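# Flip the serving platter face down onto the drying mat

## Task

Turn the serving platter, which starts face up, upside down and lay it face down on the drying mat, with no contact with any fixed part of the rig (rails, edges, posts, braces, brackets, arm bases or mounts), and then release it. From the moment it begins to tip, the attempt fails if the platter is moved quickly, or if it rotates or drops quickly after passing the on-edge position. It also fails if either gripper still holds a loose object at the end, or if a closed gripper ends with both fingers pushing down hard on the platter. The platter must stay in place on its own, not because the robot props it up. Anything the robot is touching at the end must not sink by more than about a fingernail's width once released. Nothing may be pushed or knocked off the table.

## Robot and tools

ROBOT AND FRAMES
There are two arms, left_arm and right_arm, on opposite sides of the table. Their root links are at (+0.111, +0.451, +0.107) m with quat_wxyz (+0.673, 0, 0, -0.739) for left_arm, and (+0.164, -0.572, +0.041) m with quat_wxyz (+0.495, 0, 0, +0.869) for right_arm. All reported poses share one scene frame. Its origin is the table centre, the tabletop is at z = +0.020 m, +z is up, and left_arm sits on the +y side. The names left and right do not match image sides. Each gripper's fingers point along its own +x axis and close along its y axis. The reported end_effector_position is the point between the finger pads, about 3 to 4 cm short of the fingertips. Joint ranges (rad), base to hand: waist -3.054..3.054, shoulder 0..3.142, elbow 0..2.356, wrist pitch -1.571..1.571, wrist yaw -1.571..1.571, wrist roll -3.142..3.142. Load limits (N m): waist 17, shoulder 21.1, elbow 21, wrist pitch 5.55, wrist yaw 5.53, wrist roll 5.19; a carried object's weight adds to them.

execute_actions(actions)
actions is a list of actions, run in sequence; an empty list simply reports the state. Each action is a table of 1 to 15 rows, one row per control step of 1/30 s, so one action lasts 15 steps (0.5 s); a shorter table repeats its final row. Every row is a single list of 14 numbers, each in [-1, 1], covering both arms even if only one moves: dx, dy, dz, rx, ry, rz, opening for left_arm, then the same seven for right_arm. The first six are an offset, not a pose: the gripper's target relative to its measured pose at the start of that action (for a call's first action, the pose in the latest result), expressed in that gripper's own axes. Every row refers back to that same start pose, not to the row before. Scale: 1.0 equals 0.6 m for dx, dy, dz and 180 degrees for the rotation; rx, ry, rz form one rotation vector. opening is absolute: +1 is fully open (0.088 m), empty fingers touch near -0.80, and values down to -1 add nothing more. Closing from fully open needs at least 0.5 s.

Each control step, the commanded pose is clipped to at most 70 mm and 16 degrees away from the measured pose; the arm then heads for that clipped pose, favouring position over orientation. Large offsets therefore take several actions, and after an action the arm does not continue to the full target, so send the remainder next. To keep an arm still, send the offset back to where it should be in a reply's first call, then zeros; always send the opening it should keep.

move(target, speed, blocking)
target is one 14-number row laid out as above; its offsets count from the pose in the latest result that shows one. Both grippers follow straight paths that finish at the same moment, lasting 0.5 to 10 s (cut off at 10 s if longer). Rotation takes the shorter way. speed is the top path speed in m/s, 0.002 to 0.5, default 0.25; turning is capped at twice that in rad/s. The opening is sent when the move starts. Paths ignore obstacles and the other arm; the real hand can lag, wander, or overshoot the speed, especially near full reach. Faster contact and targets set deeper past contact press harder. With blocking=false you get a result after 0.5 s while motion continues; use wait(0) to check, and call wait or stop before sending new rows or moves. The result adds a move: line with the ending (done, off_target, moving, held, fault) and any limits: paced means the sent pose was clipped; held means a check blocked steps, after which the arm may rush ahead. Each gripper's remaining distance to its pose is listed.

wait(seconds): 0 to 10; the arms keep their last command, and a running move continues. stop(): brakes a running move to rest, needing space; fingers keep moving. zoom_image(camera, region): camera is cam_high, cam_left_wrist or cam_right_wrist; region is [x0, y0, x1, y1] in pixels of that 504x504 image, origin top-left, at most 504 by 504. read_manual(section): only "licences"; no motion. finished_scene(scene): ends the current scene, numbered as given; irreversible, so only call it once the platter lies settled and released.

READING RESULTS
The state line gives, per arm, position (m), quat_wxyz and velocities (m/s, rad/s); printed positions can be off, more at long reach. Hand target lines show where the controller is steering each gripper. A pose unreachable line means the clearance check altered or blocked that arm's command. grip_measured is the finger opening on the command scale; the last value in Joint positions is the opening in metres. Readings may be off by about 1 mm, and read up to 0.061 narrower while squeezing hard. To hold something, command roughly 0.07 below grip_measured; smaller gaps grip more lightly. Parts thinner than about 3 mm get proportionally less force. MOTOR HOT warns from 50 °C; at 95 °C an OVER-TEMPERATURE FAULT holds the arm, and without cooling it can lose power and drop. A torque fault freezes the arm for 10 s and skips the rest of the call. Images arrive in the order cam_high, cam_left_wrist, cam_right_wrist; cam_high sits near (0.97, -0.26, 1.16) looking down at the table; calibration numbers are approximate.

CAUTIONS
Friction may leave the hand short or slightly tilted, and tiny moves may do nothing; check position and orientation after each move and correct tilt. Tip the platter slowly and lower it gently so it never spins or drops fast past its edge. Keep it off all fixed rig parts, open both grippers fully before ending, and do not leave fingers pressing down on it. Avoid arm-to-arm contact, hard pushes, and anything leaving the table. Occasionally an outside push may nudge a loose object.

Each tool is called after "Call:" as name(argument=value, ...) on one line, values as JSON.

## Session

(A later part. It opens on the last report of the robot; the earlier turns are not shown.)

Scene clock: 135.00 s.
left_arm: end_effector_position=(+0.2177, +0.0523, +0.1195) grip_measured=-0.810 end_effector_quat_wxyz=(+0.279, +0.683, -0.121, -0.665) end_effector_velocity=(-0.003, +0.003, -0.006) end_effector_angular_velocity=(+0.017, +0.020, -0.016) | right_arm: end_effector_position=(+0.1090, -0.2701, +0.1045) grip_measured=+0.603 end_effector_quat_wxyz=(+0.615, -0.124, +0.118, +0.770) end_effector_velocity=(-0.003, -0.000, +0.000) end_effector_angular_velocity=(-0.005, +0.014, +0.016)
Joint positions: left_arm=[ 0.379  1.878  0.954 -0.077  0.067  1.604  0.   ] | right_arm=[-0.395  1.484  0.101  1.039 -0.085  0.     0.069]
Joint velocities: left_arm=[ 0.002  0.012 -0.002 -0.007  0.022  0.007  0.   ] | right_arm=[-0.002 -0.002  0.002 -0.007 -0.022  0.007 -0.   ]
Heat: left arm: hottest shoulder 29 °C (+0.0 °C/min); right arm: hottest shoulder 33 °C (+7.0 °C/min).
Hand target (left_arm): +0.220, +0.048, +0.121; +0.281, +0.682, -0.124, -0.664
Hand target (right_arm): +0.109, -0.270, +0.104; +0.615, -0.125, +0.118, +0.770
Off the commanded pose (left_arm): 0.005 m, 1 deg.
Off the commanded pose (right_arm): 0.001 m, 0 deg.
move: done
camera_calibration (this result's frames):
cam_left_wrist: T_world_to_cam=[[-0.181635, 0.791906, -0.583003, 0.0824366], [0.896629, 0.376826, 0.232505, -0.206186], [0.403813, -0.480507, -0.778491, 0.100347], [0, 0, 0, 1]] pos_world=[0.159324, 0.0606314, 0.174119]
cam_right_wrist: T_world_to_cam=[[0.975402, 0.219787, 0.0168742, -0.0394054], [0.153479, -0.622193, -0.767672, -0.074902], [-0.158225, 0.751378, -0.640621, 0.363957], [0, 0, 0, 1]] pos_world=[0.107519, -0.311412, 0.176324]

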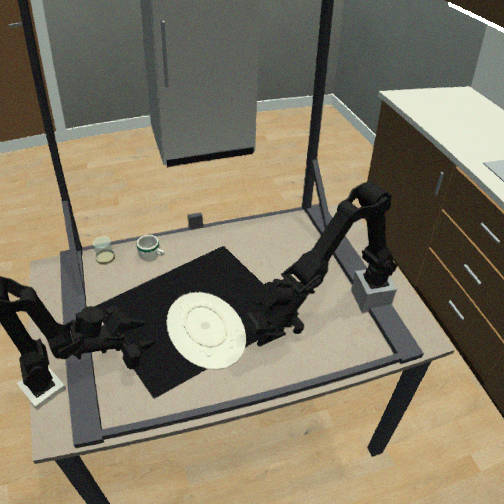

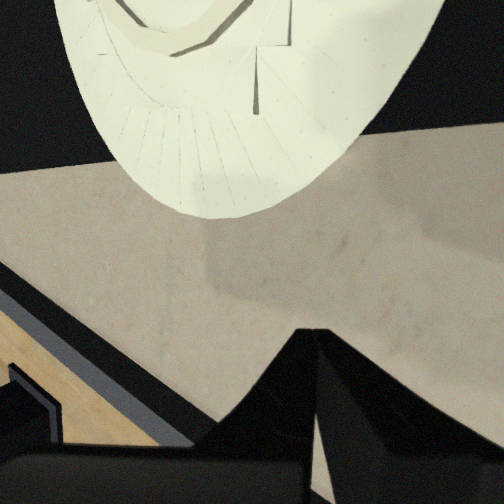

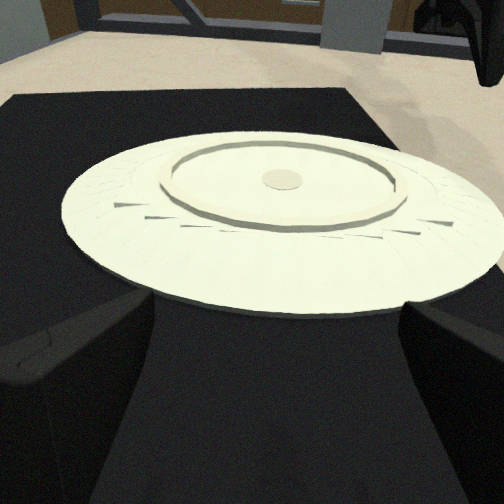

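Call:
move(target=[0.122,0.095,-0.02,0,0,0,-0.9, 0,0,0,0,0,0,0.6], speed=0.08)

Call:
move(target=[0.045,-0.03,0,0,0,0,-0.9, 0,0,0,0,0,0,0.6], speed=0.03)

Scene clock: 137.00 s.
left_arm: end_effector_position=(+0.2453, -0.0279, +0.0890) grip_measured=-0.810 end_effector_quat_wxyz=(+0.278, +0.683, -0.119, -0.665) end_effector_velocity=(-0.000, +0.000, +0.000) end_effector_angular_velocity=(+0.012, +0.009, +0.020) | right_arm: end_effector_position=(+0.1090, -0.2701, +0.1045) grip_measured=+0.603 end_effector_quat_wxyz=(+0.615, -0.124, +0.118, +0.770) end_effector_velocity=(-0.004, -0.003, -0.002) end_effector_angular_velocity=(-0.007, -0.000, +0.026)
Joint positions: left_arm=[ 0.389  2.211  1.336 -0.131  0.072  1.61   0.   ] | right_arm=[-0.395  1.484  0.101  1.039 -0.085  0.     0.069]
Joint velocities: left_arm=[-0.002  0.002  0.012 -0.022 -0.007 -0.022  0.   ] | right_arm=[ 0.002 -0.007 -0.007 -0.007 -0.022 -0.007 -0.   ]
Heat: left arm: hottest shoulder 29 °C (-1.0 °C/min); right arm: hottest shoulder 32 °C (+6.0 °C/min).
Hand target (left_arm): +0.248, -0.031, +0.089; +0.279, +0.683, -0.121, -0.665
Hand target (right_arm): +0.109, -0.270, +0.104; +0.615, -0.124, +0.118, +0.770
Off the commanded pose (left_arm): 0.004 m, 0 deg.
Off the commanded pose (right_arm): 0.000 m, 0 deg.
move: done
camera_calibration (this result's frames):
cam_left_wrist: T_world_to_cam=[[-0.18344, 0.793719, -0.579965, 0.133454], [0.896348, 0.37729, 0.232835, -0.193654], [0.403621, -0.477139, -0.780659, 0.0272851], [0, 0, 0, 1]] pos_world=[0.187049, -0.0198425, 0.143788]
cam_right_wrist: T_world_to_cam=[[0.975402, 0.219787, 0.0168742, -0.0394054], [0.153479, -0.622193, -0.767672, -0.074902], [-0.158225, 0.751378, -0.640621, 0.363957], [0, 0, 0, 1]] pos_world=[0.107519, -0.311412, 0.176324]

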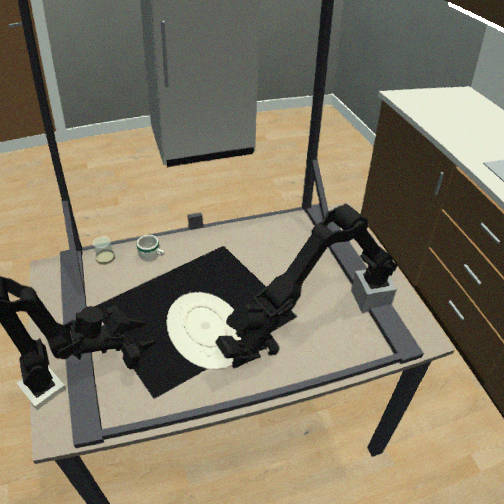

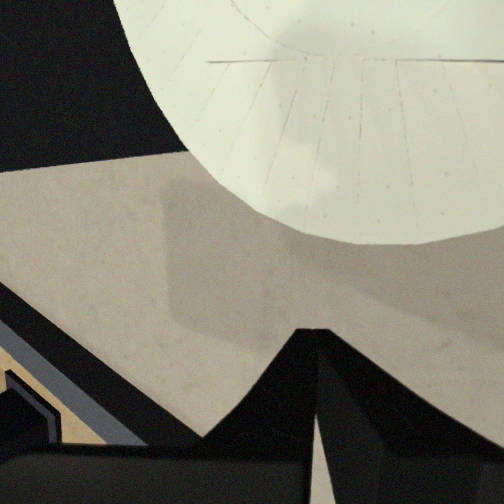

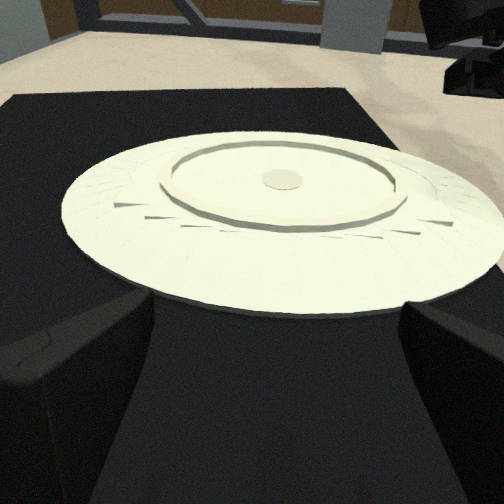

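Scene clock: 138.40 s.
left_arm: end_effector_position=(+0.2464, -0.0312, +0.0635) grip_measured=-0.810 end_effector_quat_wxyz=(+0.283, +0.682, -0.124, -0.663) end_effector_velocity=(+0.002, +0.002, +0.002) end_effector_angular_velocity=(+0.008, -0.021, +0.004) | right_arm: end_effector_position=(+0.1090, -0.2701, +0.1045) grip_measured=+0.603 end_effector_quat_wxyz=(+0.615, -0.124, +0.118, +0.770) end_effector_velocity=(-0.000, -0.001, -0.000) end_effector_angular_velocity=(-0.001, -0.005, +0.007)
Joint positions: left_arm=[ 0.389  2.277  1.319 -0.032  0.072  1.61   0.   ] | right_arm=[-0.395  1.484  0.101  1.039 -0.085  0.     0.069]
Joint velocities: left_arm=[-0.002 -0.007 -0.002 -0.007 -0.022  0.007  0.   ] | right_arm=[-0.002 -0.007 -0.002 -0.007 -0.007 -0.007 -0.   ]
Heat: left arm: hottest shoulder 29 °C (-1.0 °C/min); right arm: hottest shoulder 32 °C (+5.1 °C/min).
Hand target (left_arm): +0.244, -0.028, +0.057; +0.278, +0.683, -0.119, -0.665
Hand target (right_arm): +0.109, -0.270, +0.104; +0.615, -0.124, +0.118, +0.770
Off the commanded pose (left_arm): 0.008 m, 1 deg.
Off the commanded pose (right_arm): 0.000 m, 0 deg.
move: done
camera_calibration (this result's frames):
cam_left_wrist: T_world_to_cam=[[-0.180772, 0.784946, -0.592605, 0.121397], [0.895293, 0.380762, 0.231239, -0.186895], [0.407152, -0.488754, -0.771587, 0.00355454], [0, 0, 0, 1]] pos_world=[0.187824, -0.0223902, 0.117901]
cam_right_wrist: T_world_to_cam=[[0.975402, 0.219787, 0.0168742, -0.0394054], [0.153479, -0.622193, -0.767672, -0.074902], [-0.158225, 0.751378, -0.640621, 0.363957], [0, 0, 0, 1]] pos_world=[0.107519, -0.311412, 0.176324]

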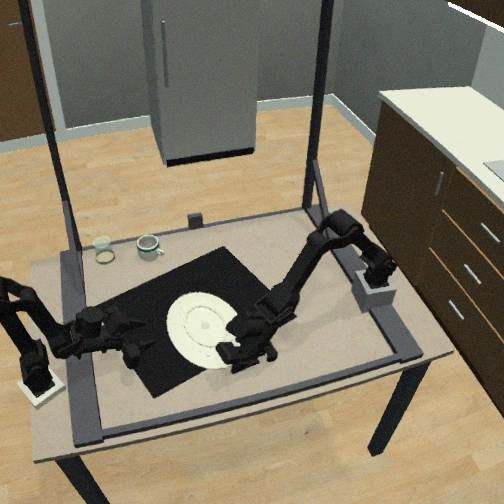

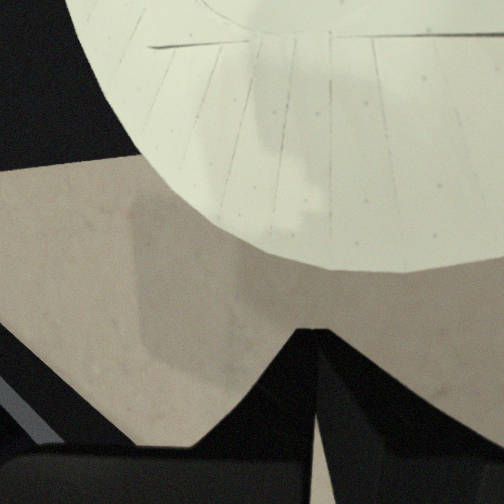

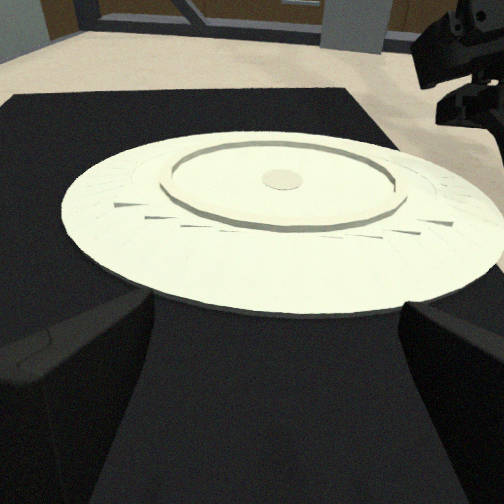

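Call:
move(target=[0.02,-0.013,0,0,0,0,-0.9, 0,0,0,0,0,0,0.6], speed=0.02)

Call:
move(target=[0.012,0.003,0.105,0,0,0,-0.9, 0,0,0,0,0,0,0.6], speed=0.02)

Scene clock: 139.53 s.
left_arm: end_effector_position=(+0.2477, -0.0357, +0.0598) grip_measured=-0.810 end_effector_quat_wxyz=(+0.290, +0.681, -0.132, -0.659) end_effector_velocity=(+0.001, -0.003, +0.001) end_effector_angular_velocity=(-0.017, +0.002, +0.020) | right_arm: end_effector_position=(+0.1090, -0.2701, +0.1045) grip_measured=+0.603 end_effector_quat_wxyz=(+0.615, -0.124, +0.118, +0.770) end_effector_velocity=(-0.000, -0.001, -0.002) end_effector_angular_velocity=(-0.006, -0.005, +0.007)
Joint positions: left_arm=[0.389 2.295 1.319 0.008 0.072 1.61  0.   ] | right_arm=[-0.395  1.484  0.101  1.039 -0.085  0.     0.069]
Joint velocities: left_arm=[-0.002  0.002 -0.002  0.022 -0.007 -0.022  0.   ] | right_arm=[-0.002 -0.002 -0.002 -0.007 -0.007 -0.007  0.   ]
Heat: left arm: hottest shoulder 29 °C (-1.0 °C/min); right arm: hottest shoulder 32 °C (+5.0 °C/min).
Hand target (left_arm): +0.246, -0.031, +0.049; +0.283, +0.682, -0.124, -0.663
Hand target (right_arm): +0.109, -0.270, +0.104; +0.615, -0.124, +0.118, +0.770
Off the commanded pose (left_arm): 0.012 m, 1 deg.
Off the commanded pose (right_arm): 0.000 m, 0 deg.
move: off_target (left_arm)
camera_calibration (this result's frames):
cam_left_wrist: T_world_to_cam=[[-0.176833, 0.771991, -0.61054, 0.122535], [0.893786, 0.385716, 0.228844, -0.184854], [0.41216, -0.505225, -0.758203, -0.0046836], [0, 0, 0, 1]] pos_world=[0.188819, -0.0256612, 0.113564]
cam_right_wrist: T_world_to_cam=[[0.975402, 0.219787, 0.0168742, -0.0394054], [0.153479, -0.622193, -0.767672, -0.074902], [-0.158225, 0.751378, -0.640621, 0.363957], [0, 0, 0, 1]] pos_world=[0.107519, -0.311412, 0.176324]

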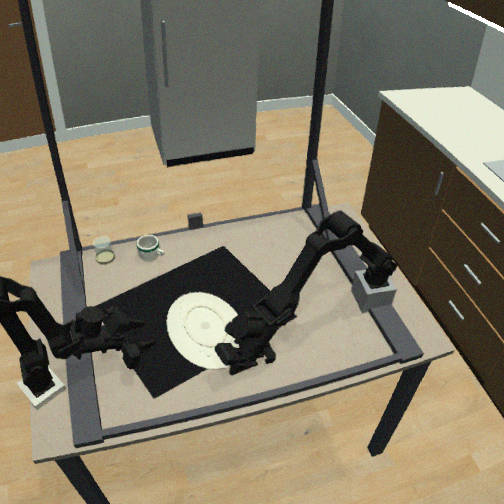

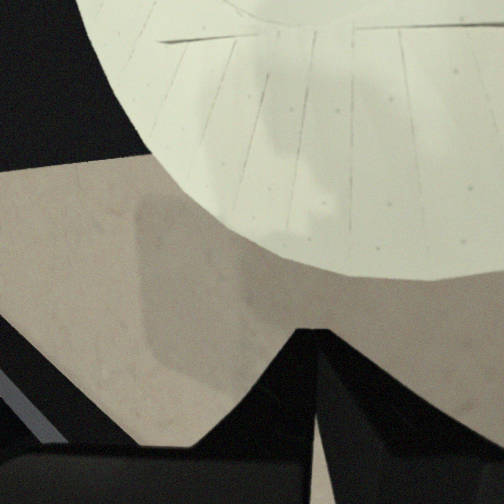

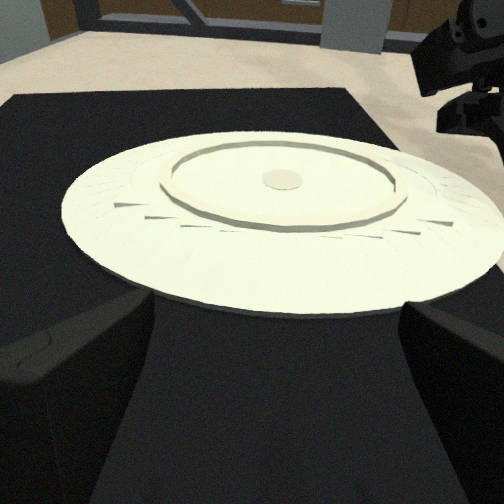

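Scene clock: 142.93 s.
left_arm: end_effector_position=(+0.2279, -0.0416, +0.0605) grip_measured=-0.810 end_effector_quat_wxyz=(+0.312, +0.704, -0.105, -0.629) end_effector_velocity=(+0.001, +0.005, -0.002) end_effector_angular_velocity=(+0.024, -0.009, +0.016) | right_arm: end_effector_position=(+0.1090, -0.2701, +0.1045) grip_measured=+0.603 end_effector_quat_wxyz=(+0.615, -0.124, +0.118, +0.770) end_effector_velocity=(-0.000, -0.001, -0.002) end_effector_angular_velocity=(+0.000, -0.032, +0.017)
Joint positions: left_arm=[ 0.306  2.295  1.322  0.007 -0.068  1.497  0.   ] | right_arm=[-0.395  1.484  0.101  1.039 -0.085  0.     0.069]
Joint velocities: left_arm=[-0.002 -0.002 -0.002 -0.022 -0.022 -0.007  0.   ] | right_arm=[-0.002 -0.002 -0.002 -0.007 -0.007 -0.037  0.   ]
Heat: left arm: hottest shoulder 30 °C (-1.0 °C/min); right arm: hottest wrist pitch 32 °C (+4.0 °C/min).
Hand target (left_arm): +0.188, -0.052, +0.058; +0.289, +0.682, -0.132, -0.659
Hand target (right_arm): +0.109, -0.270, +0.104; +0.615, -0.124, +0.118, +0.770
Off the commanded pose (left_arm): 0.043 m, 6 deg.
Off the commanded pose (right_arm): 0.000 m, 0 deg.
move: off_target (left_arm)
camera_calibration (this result's frames):
cam_left_wrist: T_world_to_cam=[[-0.216353, 0.761099, -0.611489, 0.132689], [0.842898, 0.461663, 0.276387, -0.153157], [0.49266, -0.455626, -0.741411, -0.0162772], [0, 0, 0, 1]] pos_world=[0.165823, -0.0376989, 0.111401]
cam_right_wrist: T_world_to_cam=[[0.975402, 0.219787, 0.0168742, -0.0394054], [0.153479, -0.622193, -0.767672, -0.074902], [-0.158225, 0.751378, -0.640621, 0.363957], [0, 0, 0, 1]] pos_world=[0.107519, -0.311412, 0.176324]

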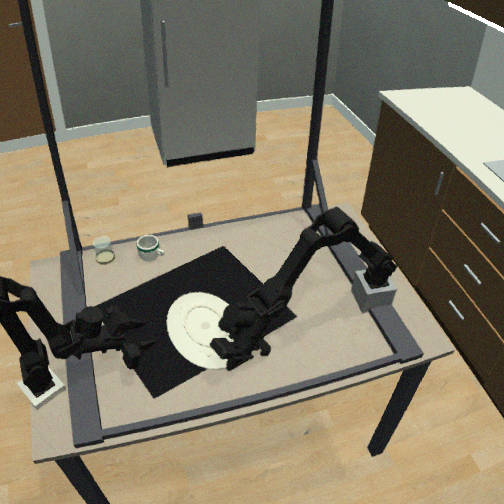

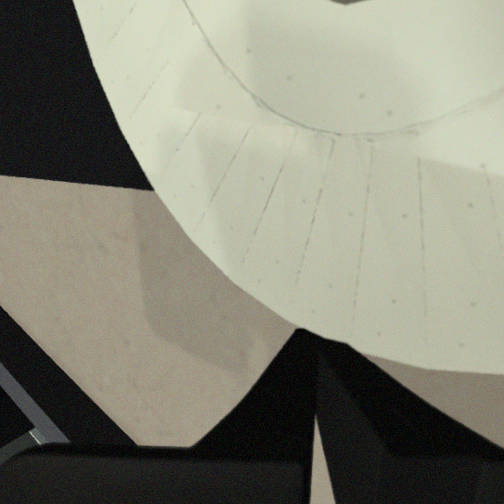

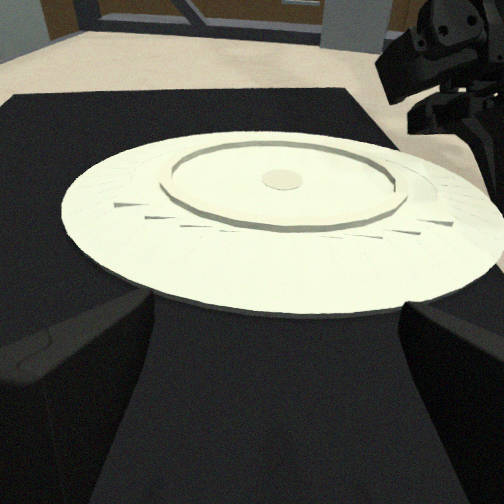

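Call:
move(target=[-0.002,0.005,0.11,0,0,0,-0.9, 0,0,0,0,0,0,0.6], speed=0.02)

Scene clock: 146.70 s.
left_arm: end_effector_position=(+0.1827, -0.0646, +0.0760) grip_measured=-0.810 end_effector_quat_wxyz=(+0.331, +0.709, -0.105, -0.613) end_effector_velocity=(-0.002, +0.001, -0.001) end_effector_angular_velocity=(+0.002, +0.019, +0.011) | right_arm: end_effector_position=(+0.1090, -0.2701, +0.1045) grip_measured=+0.603 end_effector_quat_wxyz=(+0.615, -0.124, +0.118, +0.770) end_effector_velocity=(-0.002, -0.003, -0.002) end_effector_angular_velocity=(-0.007, -0.000, +0.021)
Joint positions: left_arm=[ 0.181  2.301  1.395 -0.043 -0.178  1.376  0.   ] | right_arm=[-0.395  1.484  0.101  1.039 -0.085  0.     0.069]
Joint velocities: left_arm=[-0.002 -0.002 -0.002 -0.007  0.007 -0.022  0.   ] | right_arm=[-0.002 -0.007 -0.007 -0.007 -0.022 -0.007 -0.   ]
Heat: left arm: hottest shoulder 30 °C (-1.0 °C/min); right arm: hottest wrist pitch 32 °C (+3.0 °C/min).
Hand target (left_arm): +0.166, -0.063, +0.063; +0.312, +0.705, -0.105, -0.628
Hand target (right_arm): +0.109, -0.270, +0.104; +0.615, -0.124, +0.118, +0.770
Off the commanded pose (left_arm): 0.022 m, 3 deg.
Off the commanded pose (right_arm): 0.000 m, 0 deg.
move: off_target (left_arm)
camera_calibration (this result's frames):
cam_left_wrist: T_world_to_cam=[[-0.226867, 0.736092, -0.63773, 0.15216], [0.819222, 0.498344, 0.283776, -0.102619], [0.526695, -0.458063, -0.716081, -0.00128352], [0, 0, 0, 1]] pos_world=[0.119264, -0.0614526, 0.125239]
cam_right_wrist: T_world_to_cam=[[0.975402, 0.219787, 0.0168742, -0.0394054], [0.153479, -0.622193, -0.767672, -0.074902], [-0.158225, 0.751378, -0.640621, 0.363957], [0, 0, 0, 1]] pos_world=[0.107519, -0.311412, 0.176324]

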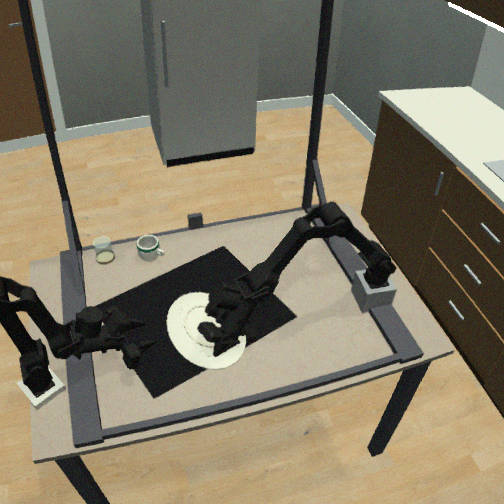

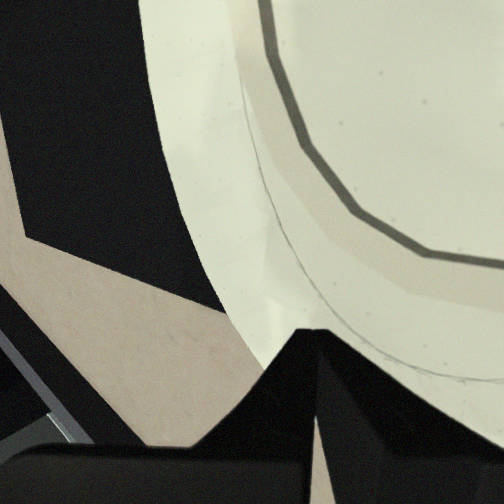

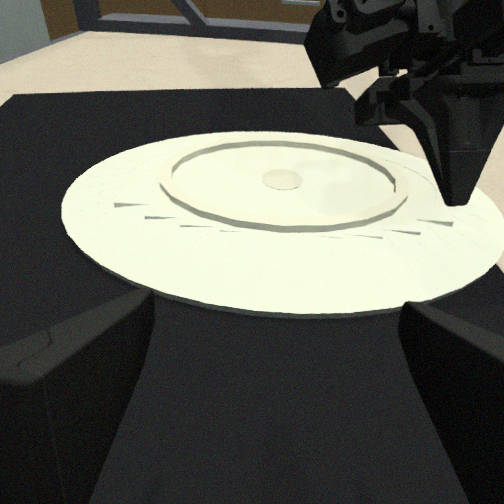

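Call:
move(target=[0.003,0.0,0.11,0,0,0,-0.9, 0,0,0,0,0,0,0.6], speed=0.02)

Scene clock: 150.77 s.
left_arm: end_effector_position=(+0.1231, -0.0883, +0.0801) grip_measured=-0.810 end_effector_quat_wxyz=(+0.336, +0.709, -0.109, -0.610) end_effector_velocity=(-0.000, +0.002, -0.000) end_effector_angular_velocity=(+0.009, -0.011, -0.004) | right_arm: end_effector_position=(+0.1090, -0.2701, +0.1045) grip_measured=+0.603 end_effector_quat_wxyz=(+0.615, -0.124, +0.118, +0.770) end_effector_velocity=(-0.001, +0.001, +0.003) end_effector_angular_velocity=(+0.013, -0.003, +0.007)
Joint positions: left_arm=[ 0.043  2.361  1.524 -0.124 -0.263  1.264  0.   ] | right_arm=[-0.395  1.484  0.101  1.039 -0.085  0.     0.069]
Joint velocities: left_arm=[-0.002 -0.002 -0.002 -0.007 -0.007  0.007  0.   ] | right_arm=[-0.002 -0.002  0.002  0.007 -0.007 -0.007  0.   ]
Heat: left arm: hottest shoulder 30 °C (-2.0 °C/min); right arm: hottest wrist pitch 32 °C (+2.0 °C/min).
Hand target (left_arm): +0.121, -0.088, +0.073; +0.331, +0.710, -0.105, -0.613
Hand target (right_arm): +0.109, -0.270, +0.104; +0.615, -0.124, +0.118, +0.770
Off the commanded pose (left_arm): 0.008 m, 1 deg.
Off the commanded pose (right_arm): 0.000 m, 0 deg.
move: done
camera_calibration (this result's frames):
cam_left_wrist: T_world_to_cam=[[-0.223826, 0.72752, -0.64855, 0.158405], [0.816351, 0.503457, 0.283023, -0.0422863], [0.532421, -0.466096, -0.706599, 0.0200118], [0, 0, 0, 1]] pos_world=[0.0593208, -0.0846259, 0.128842]
cam_right_wrist: T_world_to_cam=[[0.975402, 0.219787, 0.0168742, -0.0394054], [0.153479, -0.622193, -0.767672, -0.074902], [-0.158225, 0.751378, -0.640621, 0.363957], [0, 0, 0, 1]] pos_world=[0.107519, -0.311412, 0.176324]

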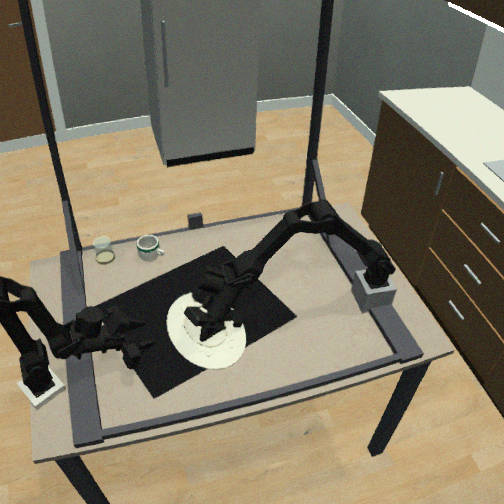

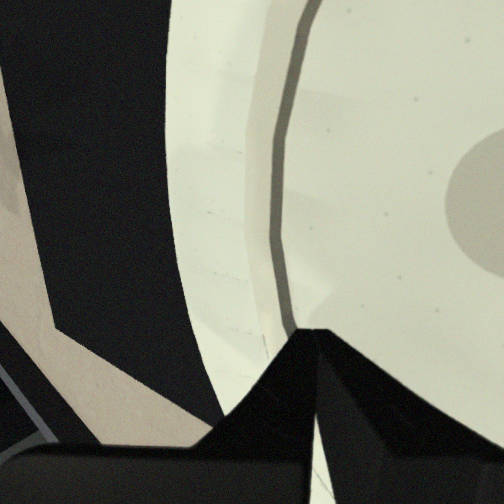

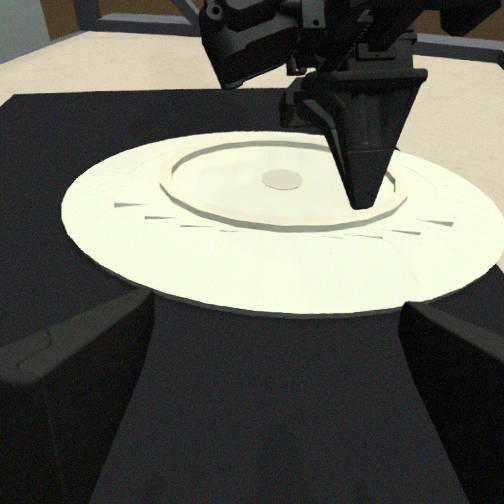

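Call:
move(target=[-0.038,-0.058,0.188,0,0,0,-0.9, 0,0,0,0,0,0,0.6], speed=0.03)

Scene clock: 155.33 s.
left_arm: end_effector_position=(+0.0101, -0.0889, +0.0807) grip_measured=-0.810 end_effector_quat_wxyz=(+0.343, +0.710, -0.111, -0.605) end_effector_velocity=(-0.001, -0.001, +0.003) end_effector_angular_velocity=(-0.006, -0.001, +0.007) | right_arm: end_effector_position=(+0.1090, -0.2701, +0.1045) grip_measured=+0.603 end_effector_quat_wxyz=(+0.615, -0.124, +0.118, +0.770) end_effector_velocity=(-0.000, -0.001, -0.003) end_effector_angular_velocity=(-0.008, -0.019, +0.012)
Joint positions: left_arm=[-0.201  2.434  1.67  -0.26  -0.411  1.043  0.   ] | right_arm=[-0.395  1.484  0.101  1.039 -0.085  0.     0.069]
Joint velocities: left_arm=[-0.002 -0.002  0.007 -0.007 -0.007 -0.007  0.   ] | right_arm=[-0.002  0.002 -0.002 -0.007 -0.007 -0.022 -0.   ]
Heat: left arm: hottest shoulder 31 °C (-2.0 °C/min); right arm: hottest wrist pitch 32 °C (+0.0 °C/min).
Hand target (left_arm): +0.003, -0.088, +0.073; +0.336, +0.710, -0.110, -0.609
Hand target (right_arm): +0.109, -0.270, +0.104; +0.615, -0.124, +0.118, +0.770
Off the commanded pose (left_arm): 0.010 m, 1 deg.
Off the commanded pose (right_arm): 0.000 m, 0 deg.
move: off_target (left_arm)
camera_calibration (this result's frames):
cam_left_wrist: T_world_to_cam=[[-0.226744, 0.716922, -0.65925, 0.133941], [0.808926, 0.5156, 0.282481, 0.0513353], [0.542425, -0.469233, -0.696846, 0.0791446], [0, 0, 0, 1]] pos_world=[-0.0540861, -0.0853566, 0.128951]
cam_right_wrist: T_world_to_cam=[[0.975402, 0.219787, 0.0168742, -0.0394054], [0.153479, -0.622193, -0.767672, -0.074902], [-0.158225, 0.751378, -0.640621, 0.363957], [0, 0, 0, 1]] pos_world=[0.107519, -0.311412, 0.176324]

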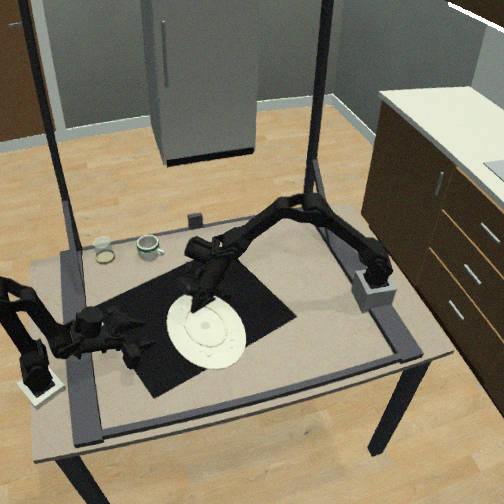

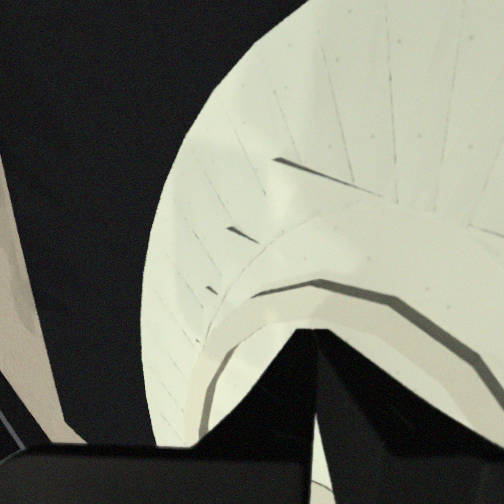

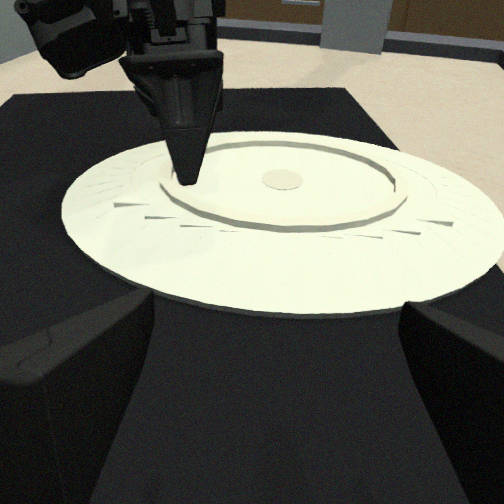

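Call:
move(target=[-0.005,-0.018,0.1,0,0,0,-0.9, 0,0,0,0,0,0,0.6], speed=0.015)

Scene clock: 159.83 s.
left_arm: end_effector_position=(+0.0005, -0.0908, +0.0811) grip_measured=-0.810 end_effector_quat_wxyz=(+0.354, +0.744, -0.085, -0.560) end_effector_velocity=(+0.001, +0.003, -0.003) end_effector_angular_velocity=(+0.011, -0.002, +0.018) | right_arm: end_effector_position=(+0.1090, -0.2701, +0.1045) grip_measured=+0.603 end_effector_quat_wxyz=(+0.615, -0.124, +0.118, +0.770) end_effector_velocity=(+0.000, -0.003, -0.003) end_effector_angular_velocity=(-0.011, -0.006, +0.007)
Joint positions: left_arm=[-0.247  2.514  1.834 -0.441 -0.537  0.949  0.   ] | right_arm=[-0.395  1.484  0.101  1.039 -0.085  0.     0.069]
Joint velocities: left_arm=[-0.002  0.007  0.007 -0.022 -0.007 -0.022  0.   ] | right_arm=[-0.002 -0.002 -0.007 -0.007 -0.007 -0.007  0.   ]
Heat: left arm: hottest shoulder 31 °C (-2.0 °C/min); right arm: hottest wrist pitch 32 °C (-1.0 °C/min).
Hand target (left_arm): -0.048, -0.095, +0.077; +0.342, +0.711, -0.111, -0.604
Hand target (right_arm): +0.109, -0.270, +0.104; +0.615, -0.124, +0.118, +0.770
Off the commanded pose (left_arm): 0.051 m, 7 deg.
Off the commanded pose (right_arm): 0.000 m, 0 deg.
move: off_target (left_arm)
camera_calibration (this result's frames):
cam_left_wrist: T_world_to_cam=[[-0.234561, 0.715623, -0.657924, 0.133099], [0.733992, 0.574133, 0.362804, 0.0588206], [0.637367, -0.397812, -0.659931, 0.0871787], [0, 0, 0, 1]] pos_world=[-0.067519, -0.0943386, 0.12376]
cam_right_wrist: T_world_to_cam=[[0.975402, 0.219787, 0.0168742, -0.0394054], [0.153479, -0.622193, -0.767672, -0.074902], [-0.158225, 0.751378, -0.640621, 0.363957], [0, 0, 0, 1]] pos_world=[0.107519, -0.311412, 0.176324]

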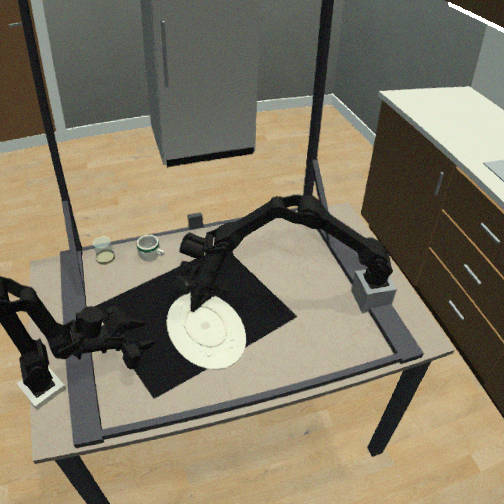

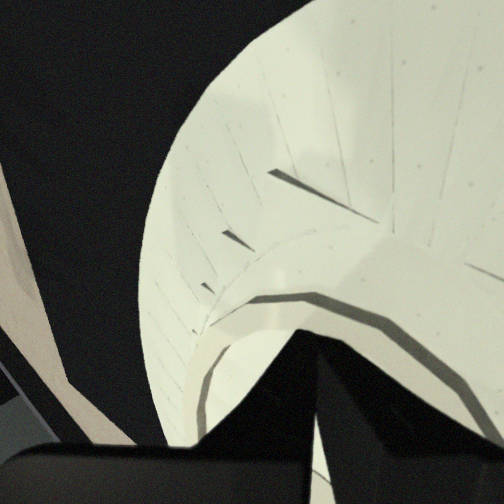

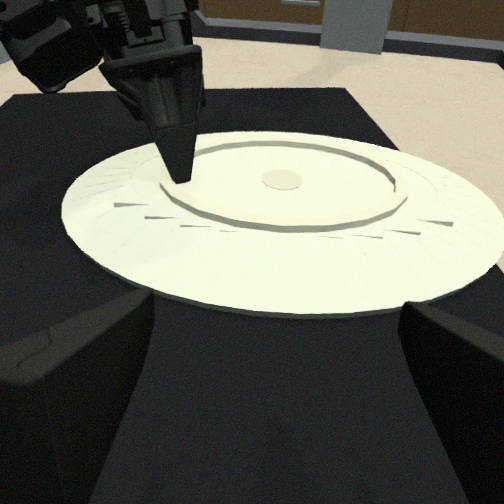

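Call:
move(target=[-0.03,0,-0.03,0,0,0,-0.9, 0,0,0,0,0,0,0.6], speed=0.03)

Call:
move(target=[-0.25,-0.15,0,0,0,0,0.5, -0.05,0,0.1,0,0,0,0.6], speed=0.15)

Scene clock: 161.17 s.
left_arm: end_effector_position=(+0.0084, -0.0740, +0.0909) grip_measured=-0.810 end_effector_quat_wxyz=(+0.352, +0.746, -0.083, -0.560) end_effector_velocity=(-0.003, +0.007, -0.005) end_effector_angular_velocity=(+0.020, +0.003, -0.005) | right_arm: end_effector_position=(+0.1090, -0.2701, +0.1045) grip_measured=+0.603 end_effector_quat_wxyz=(+0.615, -0.124, +0.118, +0.770) end_effector_velocity=(+0.002, -0.004, -0.006) end_effector_angular_velocity=(-0.025, -0.008, +0.002)
Joint positions: left_arm=[-0.244  2.43   1.72  -0.416 -0.536  0.952  0.   ] | right_arm=[-0.395  1.484  0.101  1.039 -0.085  0.     0.069]
Joint velocities: left_arm=[-0.007 -0.002 -0.017 -0.007  0.007 -0.007  0.   ] | right_arm=[-0.007 -0.002 -0.007 -0.022 -0.007 -0.007 -0.   ]
Heat: left arm: hottest shoulder 32 °C (-1.0 °C/min); right arm: hottest wrist pitch 32 °C (-2.0 °C/min).
Hand target (left_arm): +0.010, -0.074, +0.097; +0.354, +0.744, -0.085, -0.560
Hand target (right_arm): +0.109, -0.270, +0.104; +0.615, -0.124, +0.118, +0.770
Off the commanded pose (left_arm): 0.006 m, 0 deg.
Off the commanded pose (right_arm): 0.000 m, 0 deg.
move: done
camera_calibration (this result's frames):
cam_left_wrist: T_world_to_cam=[[-0.233513, 0.720117, -0.653379, 0.129339], [0.732477, 0.572202, 0.368866, 0.0391007], [0.639491, -0.39245, -0.661086, 0.0957824], [0, 0, 0, 1]] pos_world=[-0.0596901, -0.0779225, 0.133405]
cam_right_wrist: T_world_to_cam=[[0.975402, 0.219787, 0.0168742, -0.0394054], [0.153479, -0.622193, -0.767672, -0.074902], [-0.158225, 0.751378, -0.640621, 0.363957], [0, 0, 0, 1]] pos_world=[0.107519, -0.311412, 0.176324]

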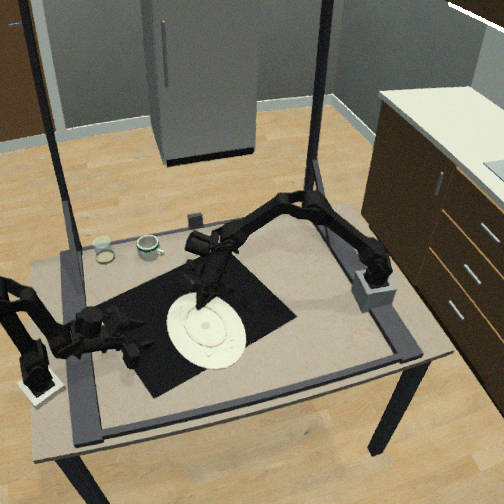

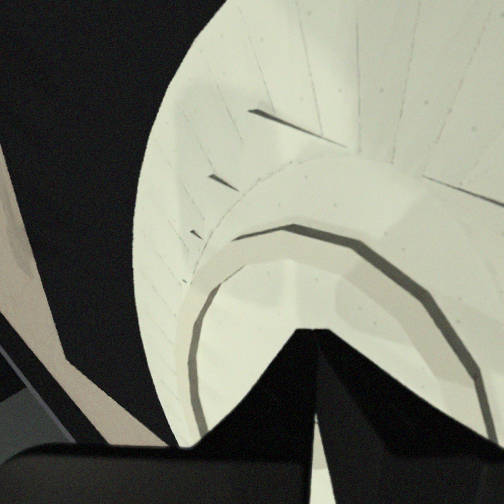

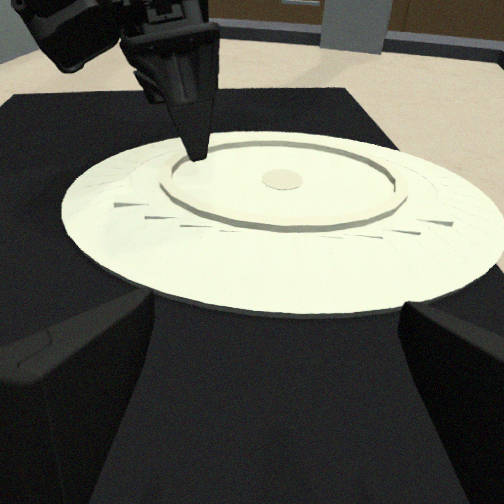

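Scene clock: 162.83 s.
left_arm: end_effector_position=(-0.0696, +0.0681, +0.1475) grip_measured=+0.497 end_effector_quat_wxyz=(+0.349, +0.748, -0.083, -0.558) end_effector_velocity=(+0.002, +0.003, +0.001) end_effector_angular_velocity=(+0.007, -0.012, +0.005) | right_arm: end_effector_position=(+0.1130, -0.2799, +0.1635) grip_measured=+0.603 end_effector_quat_wxyz=(+0.615, -0.129, +0.124, +0.768) end_effector_velocity=(-0.000, -0.002, +0.001) end_effector_angular_velocity=(-0.004, +0.009, +0.002)
Joint positions: left_arm=[-0.562  2.063  1.357 -0.631 -0.645  0.591  0.063] | right_arm=[-0.41   0.979  0.229  0.388 -0.097 -0.002  0.069]
Joint velocities: left_arm=[-0.002 -0.002  0.002 -0.022 -0.007 -0.007  0.   ] | right_arm=[-0.002 -0.017  0.002 -0.022 -0.007  0.007  0.   ]
Heat: left arm: hottest shoulder 32 °C (+0.0 °C/min); right arm: hottest wrist pitch 32 °C (-3.0 °C/min).
Hand target (left_arm): -0.069, +0.070, +0.151; +0.352, +0.746, -0.084, -0.559
Hand target (right_arm): +0.113, -0.278, +0.170; +0.615, -0.124, +0.118, +0.770
Off the commanded pose (left_arm): 0.005 m, 0 deg.
Off the commanded pose (right_arm): 0.008 m, 1 deg.
move: done
camera_calibration (this result's frames):
cam_left_wrist: T_world_to_cam=[[-0.229551, 0.723855, -0.650646, 0.0453519], [0.730963, 0.569611, 0.375815, -0.00684842], [0.64265, -0.38933, -0.659866, 0.238671], [0, 0, 0, 1]] pos_world=[-0.137965, 0.0639944, 0.189572]
cam_right_wrist: T_world_to_cam=[[0.975974, 0.217482, 0.0132734, -0.042254], [0.151993, -0.635905, -0.756653, -0.0417425], [-0.156117, 0.740491, -0.653682, 0.408572], [0, 0, 0, 1]] pos_world=[0.111369, -0.319899, 0.236053]

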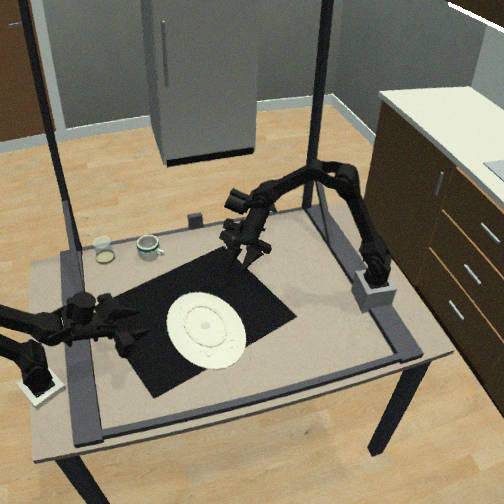

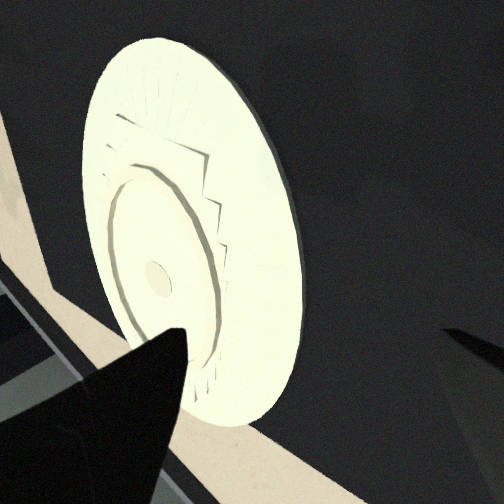

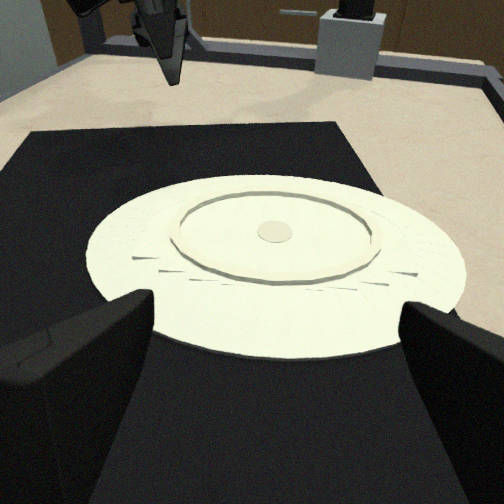

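Call:
finished_scene(scene=2)

The scene is finished: the task was done.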